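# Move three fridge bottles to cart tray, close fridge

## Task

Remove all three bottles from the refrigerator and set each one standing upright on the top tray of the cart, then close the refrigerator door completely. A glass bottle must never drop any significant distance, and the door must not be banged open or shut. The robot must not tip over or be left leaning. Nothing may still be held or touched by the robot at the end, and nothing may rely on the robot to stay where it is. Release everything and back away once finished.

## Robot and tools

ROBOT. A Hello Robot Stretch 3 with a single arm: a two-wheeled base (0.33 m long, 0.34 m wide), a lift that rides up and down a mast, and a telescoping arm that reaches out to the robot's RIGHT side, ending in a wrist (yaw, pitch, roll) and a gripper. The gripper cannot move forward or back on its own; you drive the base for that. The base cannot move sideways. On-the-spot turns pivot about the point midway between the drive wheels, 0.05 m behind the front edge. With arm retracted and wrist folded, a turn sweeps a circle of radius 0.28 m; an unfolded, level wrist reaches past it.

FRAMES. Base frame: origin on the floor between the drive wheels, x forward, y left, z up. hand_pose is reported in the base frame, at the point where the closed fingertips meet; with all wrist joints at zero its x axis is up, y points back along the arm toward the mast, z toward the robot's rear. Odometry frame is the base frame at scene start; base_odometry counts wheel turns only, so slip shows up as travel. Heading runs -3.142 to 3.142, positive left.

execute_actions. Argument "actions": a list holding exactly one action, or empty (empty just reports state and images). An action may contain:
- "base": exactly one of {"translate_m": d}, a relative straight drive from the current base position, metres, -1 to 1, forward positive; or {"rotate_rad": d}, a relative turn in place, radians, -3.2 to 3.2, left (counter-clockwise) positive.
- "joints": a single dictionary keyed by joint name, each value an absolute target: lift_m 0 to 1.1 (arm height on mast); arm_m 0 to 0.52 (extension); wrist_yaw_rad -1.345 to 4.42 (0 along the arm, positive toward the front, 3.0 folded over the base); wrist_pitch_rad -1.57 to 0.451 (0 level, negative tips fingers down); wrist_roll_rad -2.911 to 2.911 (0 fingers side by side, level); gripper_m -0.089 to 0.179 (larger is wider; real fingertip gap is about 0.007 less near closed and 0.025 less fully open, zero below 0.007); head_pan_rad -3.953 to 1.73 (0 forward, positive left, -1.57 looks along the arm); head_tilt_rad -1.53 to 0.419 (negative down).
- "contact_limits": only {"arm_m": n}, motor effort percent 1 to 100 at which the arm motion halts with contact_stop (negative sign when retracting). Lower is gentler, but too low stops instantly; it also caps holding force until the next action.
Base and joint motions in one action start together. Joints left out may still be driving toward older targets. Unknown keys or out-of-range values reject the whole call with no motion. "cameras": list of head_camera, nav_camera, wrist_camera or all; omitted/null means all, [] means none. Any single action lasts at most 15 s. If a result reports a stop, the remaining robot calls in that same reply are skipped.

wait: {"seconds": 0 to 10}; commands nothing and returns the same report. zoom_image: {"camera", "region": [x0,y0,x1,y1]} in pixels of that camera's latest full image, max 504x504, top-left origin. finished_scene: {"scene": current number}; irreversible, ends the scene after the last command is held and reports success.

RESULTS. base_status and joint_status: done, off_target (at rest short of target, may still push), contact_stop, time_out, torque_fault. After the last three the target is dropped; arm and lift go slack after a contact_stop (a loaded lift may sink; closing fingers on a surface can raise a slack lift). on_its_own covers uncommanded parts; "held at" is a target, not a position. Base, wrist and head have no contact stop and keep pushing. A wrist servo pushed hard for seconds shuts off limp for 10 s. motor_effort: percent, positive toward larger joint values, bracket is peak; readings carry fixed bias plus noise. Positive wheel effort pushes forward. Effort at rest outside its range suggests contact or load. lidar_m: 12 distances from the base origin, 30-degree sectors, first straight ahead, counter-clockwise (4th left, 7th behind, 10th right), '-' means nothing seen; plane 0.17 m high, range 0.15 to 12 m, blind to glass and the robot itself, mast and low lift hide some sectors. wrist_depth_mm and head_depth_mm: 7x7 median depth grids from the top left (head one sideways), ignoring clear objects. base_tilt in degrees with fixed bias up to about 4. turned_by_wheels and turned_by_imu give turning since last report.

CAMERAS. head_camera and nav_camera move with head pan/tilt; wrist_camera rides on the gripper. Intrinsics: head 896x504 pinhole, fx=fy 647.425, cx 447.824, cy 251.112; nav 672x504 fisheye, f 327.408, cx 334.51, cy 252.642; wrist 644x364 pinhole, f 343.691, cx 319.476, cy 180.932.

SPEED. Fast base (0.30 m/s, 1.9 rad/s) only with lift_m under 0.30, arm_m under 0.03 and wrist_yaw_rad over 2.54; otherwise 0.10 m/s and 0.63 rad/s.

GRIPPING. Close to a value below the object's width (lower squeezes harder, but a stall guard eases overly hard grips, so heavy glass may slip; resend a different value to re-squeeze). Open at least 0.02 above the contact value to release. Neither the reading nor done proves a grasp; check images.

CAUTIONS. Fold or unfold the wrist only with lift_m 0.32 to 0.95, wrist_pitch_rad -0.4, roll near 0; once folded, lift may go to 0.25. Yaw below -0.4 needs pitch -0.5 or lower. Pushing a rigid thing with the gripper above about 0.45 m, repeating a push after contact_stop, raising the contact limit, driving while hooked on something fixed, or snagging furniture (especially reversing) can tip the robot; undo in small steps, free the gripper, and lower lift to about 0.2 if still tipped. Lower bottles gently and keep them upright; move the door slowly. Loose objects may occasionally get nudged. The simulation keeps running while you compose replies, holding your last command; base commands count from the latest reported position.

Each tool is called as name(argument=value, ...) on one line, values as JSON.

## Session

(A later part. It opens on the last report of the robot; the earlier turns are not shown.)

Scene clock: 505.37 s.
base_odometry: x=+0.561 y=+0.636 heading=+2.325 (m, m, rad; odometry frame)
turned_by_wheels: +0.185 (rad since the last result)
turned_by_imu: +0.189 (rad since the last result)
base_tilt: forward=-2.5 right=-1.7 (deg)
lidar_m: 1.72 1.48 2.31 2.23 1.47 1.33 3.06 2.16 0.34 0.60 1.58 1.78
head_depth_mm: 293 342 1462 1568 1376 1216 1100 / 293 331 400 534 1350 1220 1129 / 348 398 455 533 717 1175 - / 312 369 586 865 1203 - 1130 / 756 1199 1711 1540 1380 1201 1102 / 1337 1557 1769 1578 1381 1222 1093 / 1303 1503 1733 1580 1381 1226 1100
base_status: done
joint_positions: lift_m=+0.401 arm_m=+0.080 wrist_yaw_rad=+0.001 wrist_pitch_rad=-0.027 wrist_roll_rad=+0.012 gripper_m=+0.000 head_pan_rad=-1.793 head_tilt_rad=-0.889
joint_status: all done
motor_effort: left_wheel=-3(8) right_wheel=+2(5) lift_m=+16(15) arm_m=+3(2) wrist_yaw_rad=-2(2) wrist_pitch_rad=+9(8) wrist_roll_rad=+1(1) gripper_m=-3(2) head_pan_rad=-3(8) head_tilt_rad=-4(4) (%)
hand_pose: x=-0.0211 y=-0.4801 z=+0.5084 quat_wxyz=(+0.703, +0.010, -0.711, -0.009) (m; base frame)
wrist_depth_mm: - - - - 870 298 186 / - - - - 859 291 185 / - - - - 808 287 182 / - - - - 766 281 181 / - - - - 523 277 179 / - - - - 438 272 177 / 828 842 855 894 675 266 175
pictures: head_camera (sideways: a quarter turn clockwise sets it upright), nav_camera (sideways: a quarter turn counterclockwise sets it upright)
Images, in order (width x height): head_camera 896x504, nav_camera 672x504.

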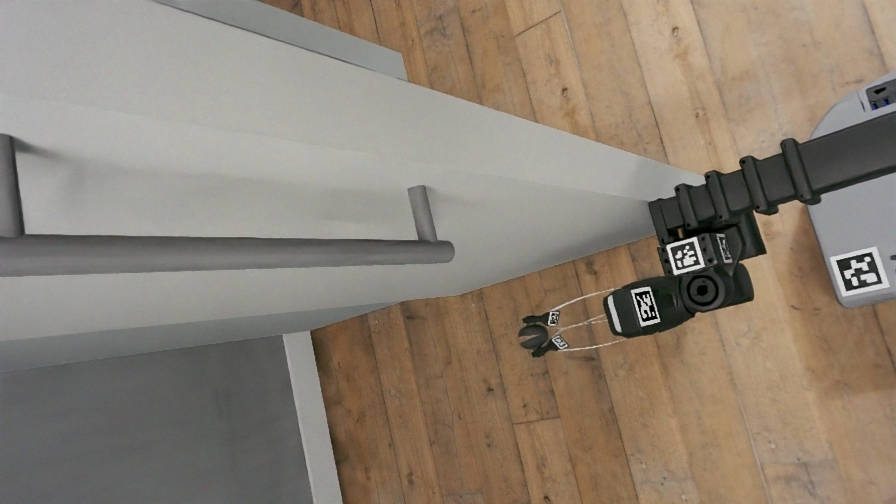

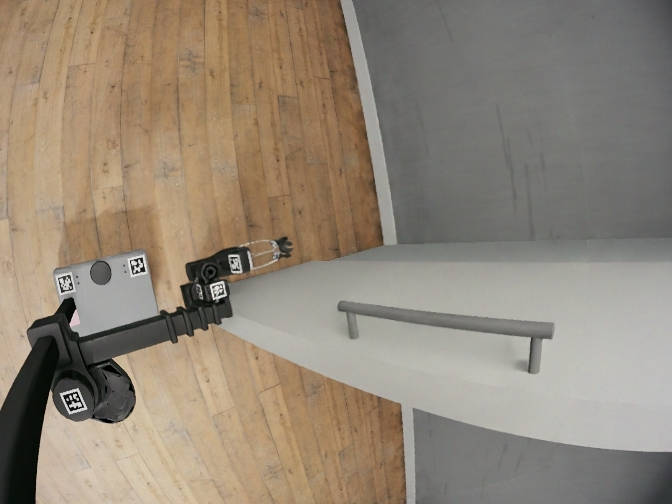

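execute_actions(actions=[{"base":{"translate_m":-0.22},"joints":{"head_pan_rad":-1.9}}], cameras=["head_camera","nav_camera"])

Scene clock: 512.50 s.
base_odometry: x=+0.712 y=+0.475 heading=+2.324 (m, m, rad; odometry frame)
turned_by_wheels: +0.000 (rad since the last result)
turned_by_imu: -0.001 (rad since the last result)
base_tilt: forward=-2.5 right=-1.7 (deg)
lidar_m: 1.94 1.68 2.32 2.23 1.21 1.15 2.84 2.16 0.39 0.48 1.58 2.01
head_depth_mm: 1668 2005 1834 1571 1370 1220 1094 / 381 1868 1832 1576 1378 1217 1127 / 327 385 473 655 1322 1243 - / 351 413 499 632 864 - 1132 / 321 423 566 781 1083 1182 1105 / 444 546 710 1011 1351 1221 1104 / 511 651 900 1510 1374 1223 1097
base_status: done
joint_positions: lift_m=+0.401 arm_m=+0.080 wrist_yaw_rad=+0.001 wrist_pitch_rad=-0.027 wrist_roll_rad=+0.013 gripper_m=+0.000 head_pan_rad=-1.893 head_tilt_rad=-0.889
joint_status: all done
motor_effort: left_wheel=-2(12) right_wheel=+0(14) lift_m=+15(15) arm_m=+2(2) wrist_yaw_rad=-1(19) wrist_pitch_rad=+8(8) wrist_roll_rad=+1(1) gripper_m=-2(3) head_pan_rad=-3(11) head_tilt_rad=-4(4) (%)
hand_pose: x=-0.0211 y=-0.4801 z=+0.5084 quat_wxyz=(+0.703, +0.010, -0.711, -0.010) (m; base frame)
wrist_depth_mm: - - - 427 249 175 134 / - - - 436 251 176 136 / - - - 443 254 177 137 / - - - 448 258 179 137 / - - - - 243 180 138 / - - - - 232 181 139 / 830 832 858 481 283 182 140
pictures: head_camera (sideways: a quarter turn clockwise sets it upright), nav_camera (sideways: a quarter turn counterclockwise sets it upright)
Images, in order (width x height): head_camera 896x504, nav_camera 672x504.

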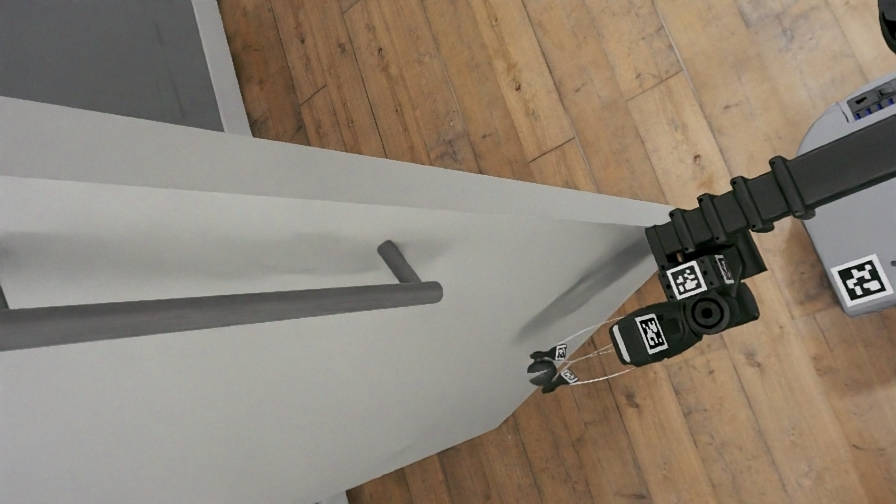

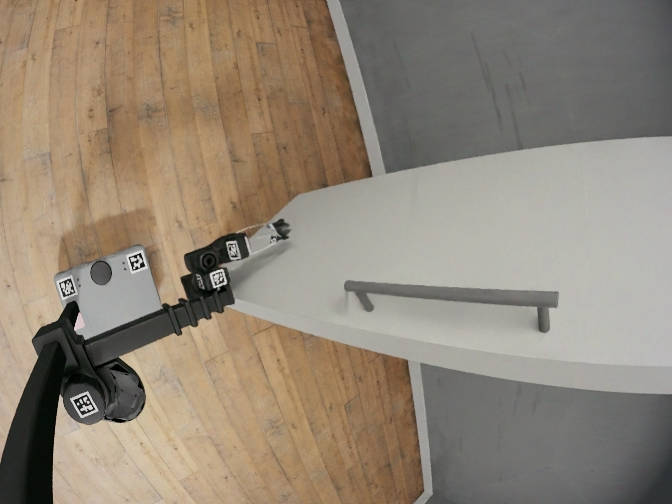

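The door is moving. Checking where it coasts to.

execute_actions(actions=[], cameras=["head_camera","nav_camera"])

Scene clock: 513.67 s.
base_odometry: x=+0.712 y=+0.475 heading=+2.324 (m, m, rad; odometry frame)
turned_by_wheels: +0.000 (rad since the last result)
turned_by_imu: +0.000 (rad since the last result)
base_tilt: forward=-2.4 right=-1.7 (deg)
lidar_m: 1.94 1.67 2.32 2.23 1.22 1.15 2.85 2.15 0.45 0.57 1.58 2.02
head_depth_mm: 1634 1989 1837 1572 1376 1224 1098 / 382 456 1706 1536 1375 1222 1131 / 391 456 557 701 1008 1242 - / 432 507 612 787 1068 - 1134 / 475 566 700 918 1278 1186 1104 / 520 631 803 1100 1356 1224 1098 / 574 712 943 1512 1377 1224 1099
base_status: done
joint_positions: lift_m=+0.401 arm_m=+0.080 wrist_yaw_rad=+0.001 wrist_pitch_rad=-0.027 wrist_roll_rad=+0.013 gripper_m=+0.000 head_pan_rad=-1.893 head_tilt_rad=-0.889
joint_status: all done
motor_effort: left_wheel=-2(12) right_wheel=+1(14) lift_m=+15(15) arm_m=+2(2) wrist_yaw_rad=-2(19) wrist_pitch_rad=+9(8) wrist_roll_rad=+1(1) gripper_m=-3(3) head_pan_rad=-3(11) head_tilt_rad=-4(4) (%)
hand_pose: x=-0.0211 y=-0.4801 z=+0.5084 quat_wxyz=(+0.703, +0.010, -0.711, -0.010) (m; base frame)
wrist_depth_mm: - - - 462 310 231 185 / - - - 469 314 234 187 / - - - 480 319 238 189 / - - - 495 323 240 190 / - - - - 314 243 192 / - - - - 301 246 194 / 830 852 856 541 358 248 196
pictures: head_camera (sideways: a quarter turn clockwise sets it upright), nav_camera (sideways: a quarter turn counterclockwise sets it upright)
Images, in order (width x height): head_camera 896x504, nav_camera 672x504.

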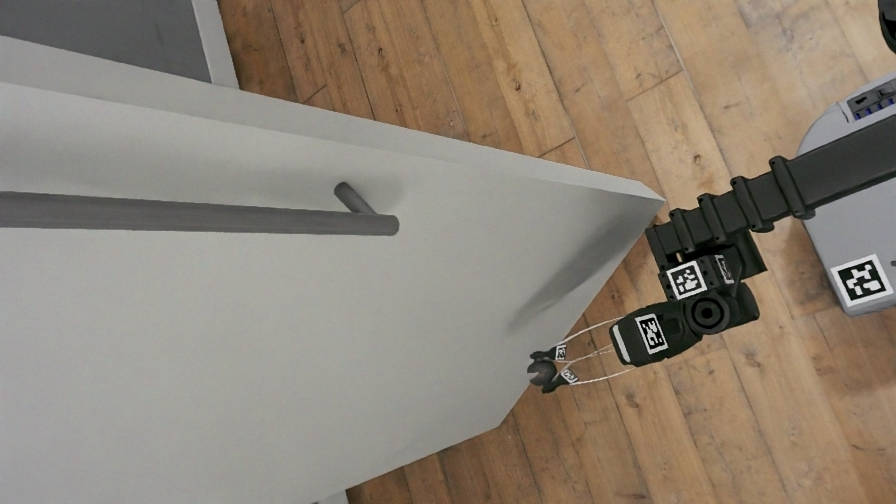

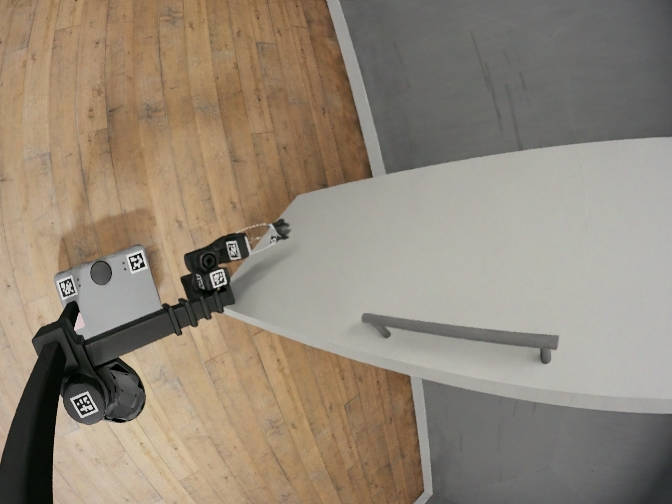

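execute_actions(actions=[], cameras=["nav_camera"])

Scene clock: 515.43 s.
base_odometry: x=+0.712 y=+0.475 heading=+2.324 (m, m, rad; odometry frame)
turned_by_wheels: +0.000 (rad since the last result)
turned_by_imu: +0.000 (rad since the last result)
base_tilt: forward=-2.5 right=-1.7 (deg)
lidar_m: 1.94 1.68 2.32 2.22 1.22 1.15 2.84 2.15 0.49 0.60 1.58 2.01
head_depth_mm: 454 1996 1839 1573 1376 1216 1096 / 414 483 615 1534 1375 1220 1131 / 422 486 589 755 1041 1238 - / 472 555 669 846 1149 - 1125 / 507 603 745 970 1313 1182 1108 / 549 663 835 1136 1354 1227 1099 / 597 736 954 1518 1378 1226 1103
base_status: done
joint_positions: lift_m=+0.401 arm_m=+0.080 wrist_yaw_rad=+0.001 wrist_pitch_rad=-0.027 wrist_roll_rad=+0.013 gripper_m=+0.000 head_pan_rad=-1.893 head_tilt_rad=-0.889
joint_status: all done
motor_effort: left_wheel=-3(12) right_wheel=+1(14) lift_m=+15(15) arm_m=+2(2) wrist_yaw_rad=-2(19) wrist_pitch_rad=+8(8) wrist_roll_rad=+1(1) gripper_m=-2(3) head_pan_rad=-3(11) head_tilt_rad=-5(4) (%)
hand_pose: x=-0.0211 y=-0.4801 z=+0.5084 quat_wxyz=(+0.703, +0.010, -0.711, -0.010) (m; base frame)
wrist_depth_mm: - - - 478 331 254 208 / - - - 486 337 258 209 / - - - 495 346 261 212 / - - - 509 350 264 214 / - - - - 343 268 215 / - - - - 333 272 218 / 829 839 860 554 388 275 221
pictures: nav_camera (sideways: a quarter turn counterclockwise sets it upright)
Images, in order (width x height): nav_camera 672x504.

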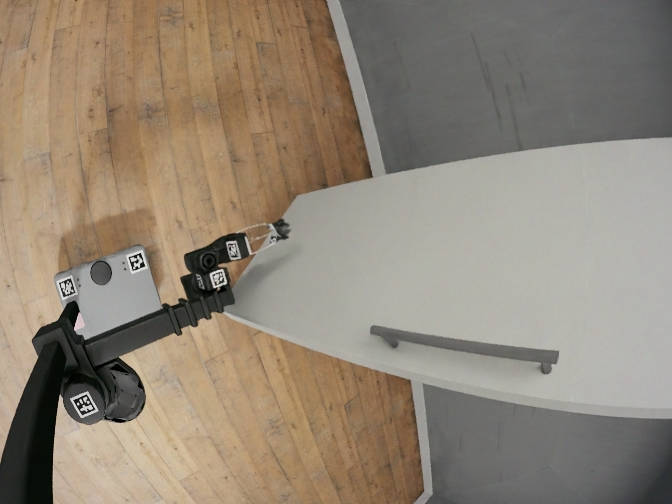

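execute_actions(actions=[{"base":{"translate_m":-0.32},"joints":{"arm_m":0.2,"head_pan_rad":-1.65}}], cameras=["head_camera","nav_camera"])

execute_actions(actions=[], cameras=[])

Scene clock: 524.80 s.
base_odometry: x=+0.931 y=+0.242 heading=+2.324 (m, m, rad; odometry frame)
turned_by_wheels: +0.000 (rad since the last result)
turned_by_imu: -0.001 (rad since the last result)
base_tilt: forward=-2.5 right=-1.6 (deg)
lidar_m: 2.26 1.97 2.32 2.26 0.92 1.09 2.52 2.16 0.92 0.89 0.93 2.16
head_depth_mm: 1438 1705 1838 1568 1374 1219 1096 / 1419 1670 1831 1572 1367 1220 1112 / 792 967 1255 1508 1409 1221 - / 792 931 1123 1407 - 1218 1133 / 780 913 1101 1367 1371 1221 1102 / 769 898 1078 1342 1377 1219 1096 / 759 886 1055 1318 1374 1224 1100
base_status: done
joint_positions: lift_m=+0.401 arm_m=+0.200 wrist_yaw_rad=+0.001 wrist_pitch_rad=-0.027 wrist_roll_rad=+0.013 gripper_m=+0.000 head_pan_rad=-1.657 head_tilt_rad=-0.889
joint_status: all done
motor_effort: left_wheel=-2(9) right_wheel=+1(10) lift_m=+15(16) arm_m=+2(9) wrist_yaw_rad=-1(30) wrist_pitch_rad=+8(9) wrist_roll_rad=+1(1) gripper_m=-3(6) head_pan_rad=+2(16) head_tilt_rad=-5(4) (%)
hand_pose: x=-0.0211 y=-0.6001 z=+0.5084 quat_wxyz=(+0.703, +0.010, -0.711, -0.010) (m; base frame)
wrist_depth_mm: 436 423 420 414 404 398 981 / - 441 431 427 421 412 - / - 458 445 443 431 429 - / - 477 467 450 451 447 - / - 491 478 - 463 464 - / - 514 501 - 477 483 - / 839 529 521 518 510 816 927
pictures: head_camera (sideways: a quarter turn clockwise sets it upright), nav_camera (sideways: a quarter turn counterclockwise sets it upright)
Images, in order (width x height): head_camera 896x504, nav_camera 672x504.

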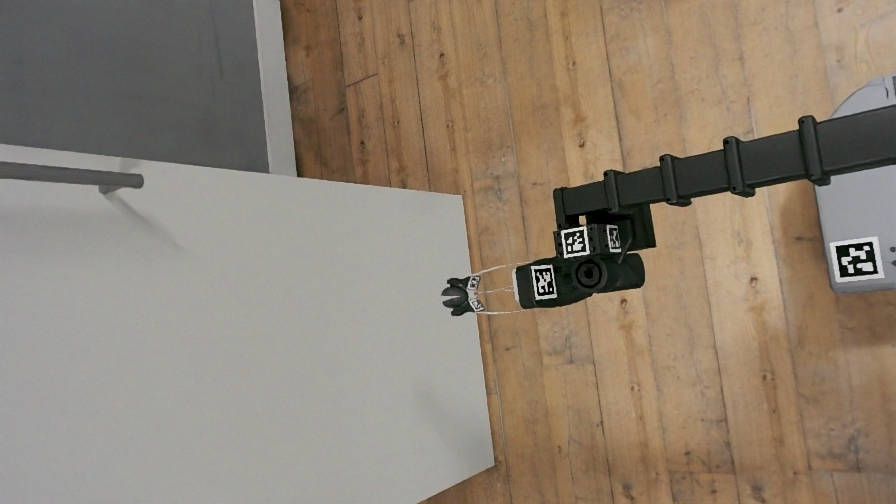

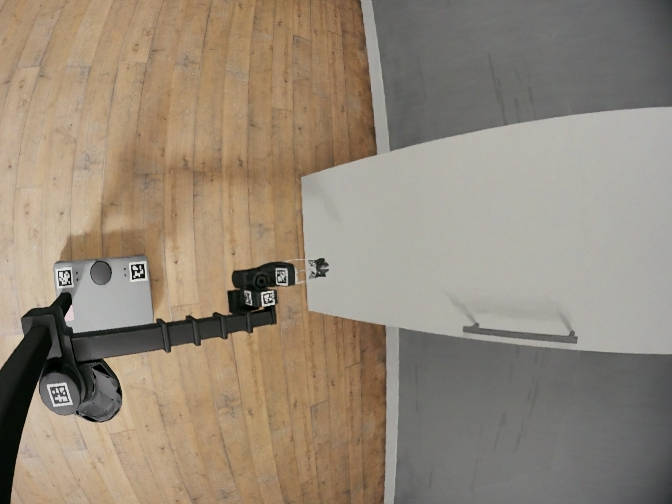

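Scene clock: 524.80 s.
base_odometry: x=+0.931 y=+0.242 heading=+2.324 (m, m, rad; odometry frame)
turned_by_wheels: +0.000 (rad since the last result)
turned_by_imu: -0.001 (rad since the last result)
base_tilt: forward=-2.5 right=-1.6 (deg)
lidar_m: 2.26 1.97 2.32 2.26 0.92 1.09 2.52 2.16 0.92 0.89 0.93 2.16
head_depth_mm: 1438 1705 1838 1568 1374 1219 1096 / 1419 1670 1831 1572 1367 1220 1112 / 792 967 1255 1508 1409 1221 - / 792 931 1123 1407 - 1218 1133 / 780 913 1101 1367 1371 1221 1102 / 769 898 1078 1342 1377 1219 1096 / 759 886 1055 1318 1374 1224 1100
base_status: done
joint_positions: lift_m=+0.401 arm_m=+0.200 wrist_yaw_rad=+0.001 wrist_pitch_rad=-0.027 wrist_roll_rad=+0.013 gripper_m=+0.000 head_pan_rad=-1.657 head_tilt_rad=-0.889
joint_status: all done
motor_effort: left_wheel=-2(9) right_wheel=+1(10) lift_m=+15(16) arm_m=+2(9) wrist_yaw_rad=-1(30) wrist_pitch_rad=+8(9) wrist_roll_rad=+1(1) gripper_m=-3(6) head_pan_rad=+2(16) head_tilt_rad=-5(4) (%)
hand_pose: x=-0.0211 y=-0.6001 z=+0.5084 quat_wxyz=(+0.703, +0.010, -0.711, -0.010) (m; base frame)
wrist_depth_mm: 436 423 420 414 404 398 981 / - 441 431 427 421 412 - / - 458 445 443 431 429 - / - 477 467 450 451 447 - / - 491 478 - 463 464 - / - 514 501 - 477 483 - / 839 529 521 518 510 816 927
pictures: none
No camera images: the call's "cameras" was empty. Leave "cameras" out to get every camera's image.

execute_actions(actions=[], cameras=["head_camera","wrist_camera"])

Scene clock: 526.57 s.
base_odometry: x=+0.931 y=+0.242 heading=+2.324 (m, m, rad; odometry frame)
turned_by_wheels: +0.000 (rad since the last result)
turned_by_imu: +0.000 (rad since the last result)
base_tilt: forward=-2.5 right=-1.7 (deg)
lidar_m: 2.27 1.97 2.32 2.26 0.92 1.08 2.52 2.15 0.92 0.89 0.93 2.16
head_depth_mm: 1448 1701 1848 1573 1380 1221 1101 / 1418 1665 1837 1564 1379 1223 1111 / 792 966 1249 1505 1398 1217 - / 792 928 1125 1408 - 1225 1133 / 781 914 1095 1367 1382 1219 1098 / 769 897 1080 1344 1379 1215 1101 / 759 883 1055 1322 1375 1223 1098
base_status: done
joint_positions: lift_m=+0.401 arm_m=+0.200 wrist_yaw_rad=+0.001 wrist_pitch_rad=-0.027 wrist_roll_rad=+0.013 gripper_m=+0.000 head_pan_rad=-1.657 head_tilt_rad=-0.889
joint_status: all done
motor_effort: left_wheel=-3(9) right_wheel=+2(10) lift_m=+16(16) arm_m=+2(9) wrist_yaw_rad=-1(30) wrist_pitch_rad=+8(9) wrist_roll_rad=+1(1) gripper_m=-3(6) head_pan_rad=+2(16) head_tilt_rad=-4(4) (%)
hand_pose: x=-0.0211 y=-0.6001 z=+0.5084 quat_wxyz=(+0.703, +0.010, -0.711, -0.010) (m; base frame)
wrist_depth_mm: 432 425 415 419 402 399 966 / - 439 429 426 420 413 972 / - 453 448 439 433 431 - / - 473 467 450 449 447 - / - 490 485 - 465 465 - / - 512 508 - 477 487 - / 828 539 524 513 503 835 914
pictures: head_camera (sideways: a quarter turn clockwise sets it upright), wrist_camera
Images, in order (width x height): head_camera 896x504, wrist_camera 644x364.

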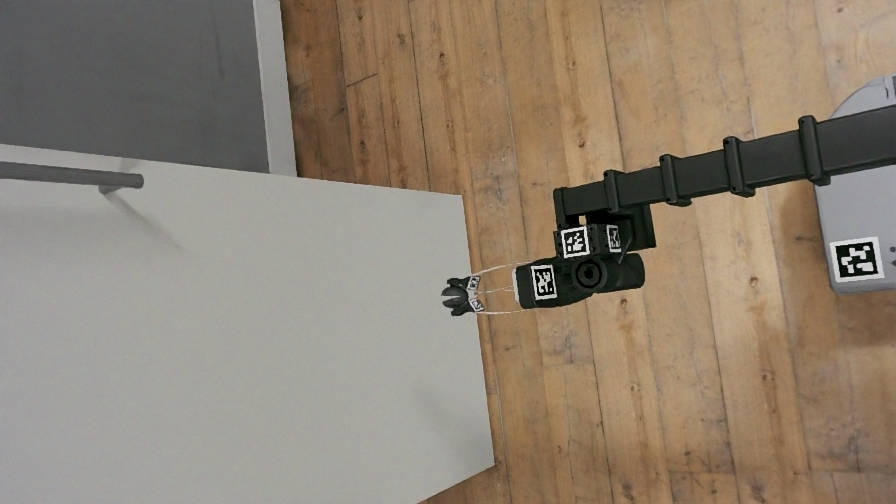

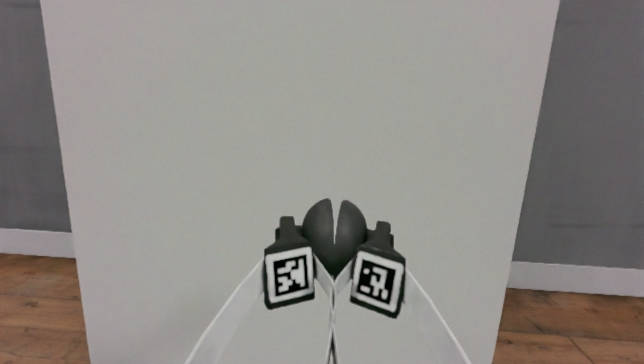

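execute_actions(actions=[{"joints":{"arm_m":0.45,"lift_m":0.33},"contact_limits":{"arm_m":20}}], cameras=[])

execute_actions(actions=[{"joints":{"arm_m":0.51},"contact_limits":{"arm_m":15}}], cameras=["head_camera"])

Scene clock: 535.73 s.
base_odometry: x=+0.931 y=+0.242 heading=+2.324 (m, m, rad; odometry frame)
turned_by_wheels: +0.000 (rad since the last result)
turned_by_imu: +0.000 (rad since the last result)
base_tilt: forward=-2.5 right=-1.6 (deg)
lidar_m: 2.26 1.97 2.33 2.25 0.92 1.09 2.52 2.16 0.92 0.89 0.92 2.16
head_depth_mm: 1443 1698 1829 1579 1374 1223 1096 / 1411 1666 1836 1574 1367 1216 1129 / 793 967 1258 1527 1376 1225 - / 794 928 1122 1320 1377 1222 1129 / 780 913 1094 1375 1383 1220 1099 / 771 897 1076 1343 1375 1221 1104 / 759 882 1054 1319 1376 1224 1098
base_status: not commanded
joint_positions: lift_m=+0.331 arm_m=+0.450 wrist_yaw_rad=+0.000 wrist_pitch_rad=-0.027 wrist_roll_rad=+0.013 gripper_m=+0.000 head_pan_rad=-1.657 head_tilt_rad=-0.889
joint_status: all done
motor_effort: left_wheel=-2(2) right_wheel=+1(0) lift_m=+15(14) arm_m=+2(2) wrist_yaw_rad=+0(1) wrist_pitch_rad=+8(9) wrist_roll_rad=+1(1) gripper_m=-3(2) head_pan_rad=+2(2) head_tilt_rad=-4(4) (%)
contact_limits: arm_m 20 (drawing in: default 20, maximum 32; extending or still: default 25, maximum 42)
hand_pose: x=-0.0214 y=-0.8502 z=+0.4386 quat_wxyz=(+0.703, +0.010, -0.711, -0.010) (m; base frame)
wrist_depth_mm: 185 182 179 176 173 171 169 / 191 188 185 183 180 177 174 / 197 194 192 189 185 182 180 / 205 203 199 196 193 189 186 / 214 211 206 - 198 197 193 / 223 219 215 - 206 204 200 / 233 228 224 220 216 212 208
pictures: none
No camera images: the call's "cameras" was empty. Leave "cameras" out to get every camera's image.

Scene clock: 537.10 s.
base_odometry: x=+0.931 y=+0.242 heading=+2.324 (m, m, rad; odometry frame)
turned_by_wheels: +0.000 (rad since the last result)
turned_by_imu: +0.000 (rad since the last result)
base_tilt: forward=-2.5 right=-1.7 (deg)
lidar_m: 2.26 1.98 2.32 2.25 0.92 1.09 2.52 2.15 0.92 0.89 0.92 2.16
head_depth_mm: 1435 1700 1831 1570 1368 1219 1096 / 1421 1665 1830 1567 1371 1222 1119 / 793 970 1258 1520 1392 1220 - / 792 931 1126 1317 1379 1217 1132 / 780 912 1092 1409 1371 1221 1097 / 770 900 1077 1344 1379 1219 1100 / 759 884 1057 1322 1380 1224 1100
base_status: not commanded
joint_positions: lift_m=+0.331 arm_m=+0.466 wrist_yaw_rad=+0.000 wrist_pitch_rad=-0.028 wrist_roll_rad=+0.013 gripper_m=+0.000 head_pan_rad=-1.657 head_tilt_rad=-0.890
joint_status: arm_m contact_stop (moved +0.017 of +0.060)
on_its_own: arm_m is slack since a contact_stop, until your next command for it (your +0.510 is given up)
motor_effort: left_wheel=-3(7) right_wheel=+1(7) lift_m=+16(16) arm_m=+0(16) wrist_yaw_rad=+0(2) wrist_pitch_rad=+9(11) wrist_roll_rad=+1(1) gripper_m=-2(5) head_pan_rad=+2(2) head_tilt_rad=-4(3) (%)
contact_limits: arm_m 15 (drawing in: default 20, maximum 32; extending or still: default 25, maximum 42)
hand_pose: x=-0.0216 y=-0.8668 z=+0.4383 quat_wxyz=(+0.703, +0.010, -0.711, -0.010) (m; base frame)
wrist_depth_mm: 168 165 164 161 158 156 154 / 174 172 169 166 164 162 159 / 181 179 175 172 170 167 164 / 188 185 182 179 175 173 170 / 195 191 188 - 181 179 176 / 205 200 196 - 188 186 182 / 213 209 204 201 198 193 190
pictures: head_camera (sideways: a quarter turn clockwise sets it upright)
Images, in order (width x height): head_camera 896x504.

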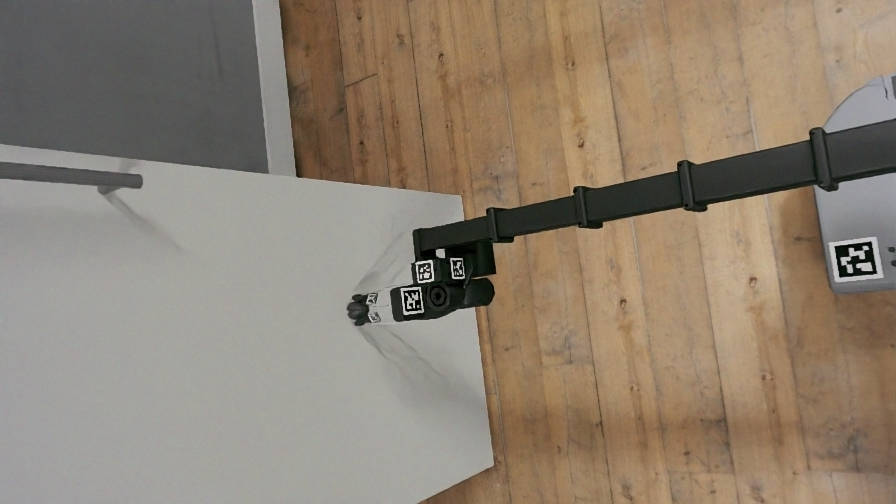

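execute_actions(actions=[{"joints":{"arm_m":0.2,"head_pan_rad":-3.9,"head_tilt_rad":-0.4}}], cameras=["head_camera","nav_camera"])

Scene clock: 543.00 s.
base_odometry: x=+0.931 y=+0.242 heading=+2.324 (m, m, rad; odometry frame)
turned_by_wheels: +0.000 (rad since the last result)
turned_by_imu: +0.000 (rad since the last result)
base_tilt: forward=-2.5 right=-1.6 (deg)
lidar_m: 2.26 1.98 2.32 2.25 0.92 1.08 2.52 2.16 0.93 0.89 0.93 2.16
head_depth_mm: - - - - - - - / - - - - - - - / 2397 2594 2698 1186 1153 1271 1311 / 2605 2784 3017 1274 1454 1524 1326 / 2735 2899 3103 2513 1935 1631 1329 / 2531 2678 2872 2916 2109 1634 1336 / 2336 2482 2604 2680 2119 1639 1336
base_status: not commanded
joint_positions: lift_m=+0.331 arm_m=+0.200 wrist_yaw_rad=+0.000 wrist_pitch_rad=-0.027 wrist_roll_rad=+0.013 gripper_m=+0.000 head_pan_rad=-3.893 head_tilt_rad=-0.409
joint_status: all done
motor_effort: left_wheel=-2(3) right_wheel=+1(0) lift_m=+15(16) arm_m=-4(5) wrist_yaw_rad=+0(0) wrist_pitch_rad=+8(9) wrist_roll_rad=+1(1) gripper_m=-3(2) head_pan_rad=-3(29) head_tilt_rad=+3(22) (%)
hand_pose: x=-0.0215 y=-0.6008 z=+0.4384 quat_wxyz=(+0.703, +0.010, -0.711, -0.010) (m; base frame)
wrist_depth_mm: 432 424 415 412 403 398 958 / - 434 433 423 420 410 - / - 453 447 437 433 428 - / - 467 460 454 447 443 - / - 489 481 - 462 467 - / 931 517 502 - 477 920 - / 728 533 518 517 510 732 812
pictures: head_camera (sideways: a quarter turn clockwise sets it upright), nav_camera (sideways: a quarter turn counterclockwise sets it upright)
Images, in order (width x height): head_camera 896x504, nav_camera 672x504.

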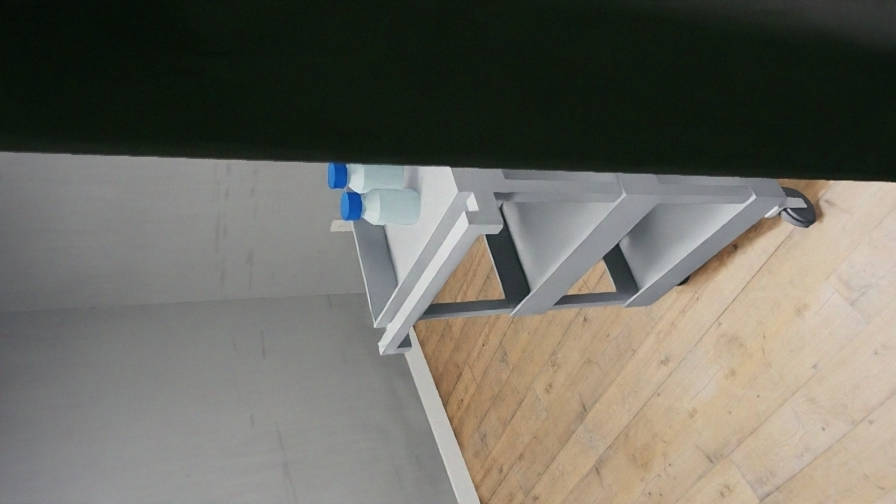

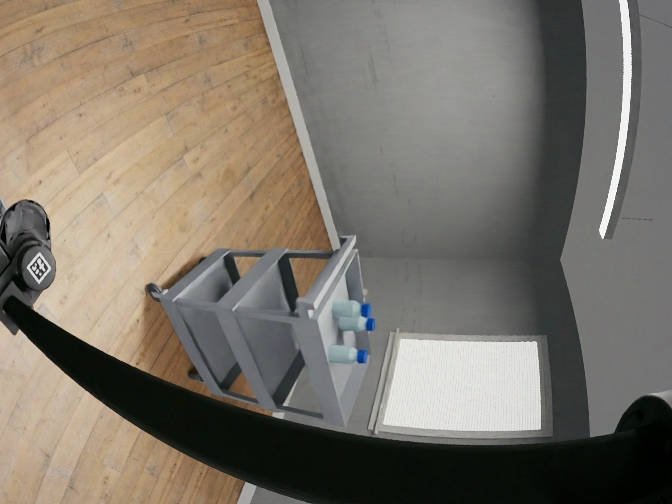

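All three bottles are upright in the tray and the door is shut.

finished_scene(scene=1)

The scene is finished: the task was done.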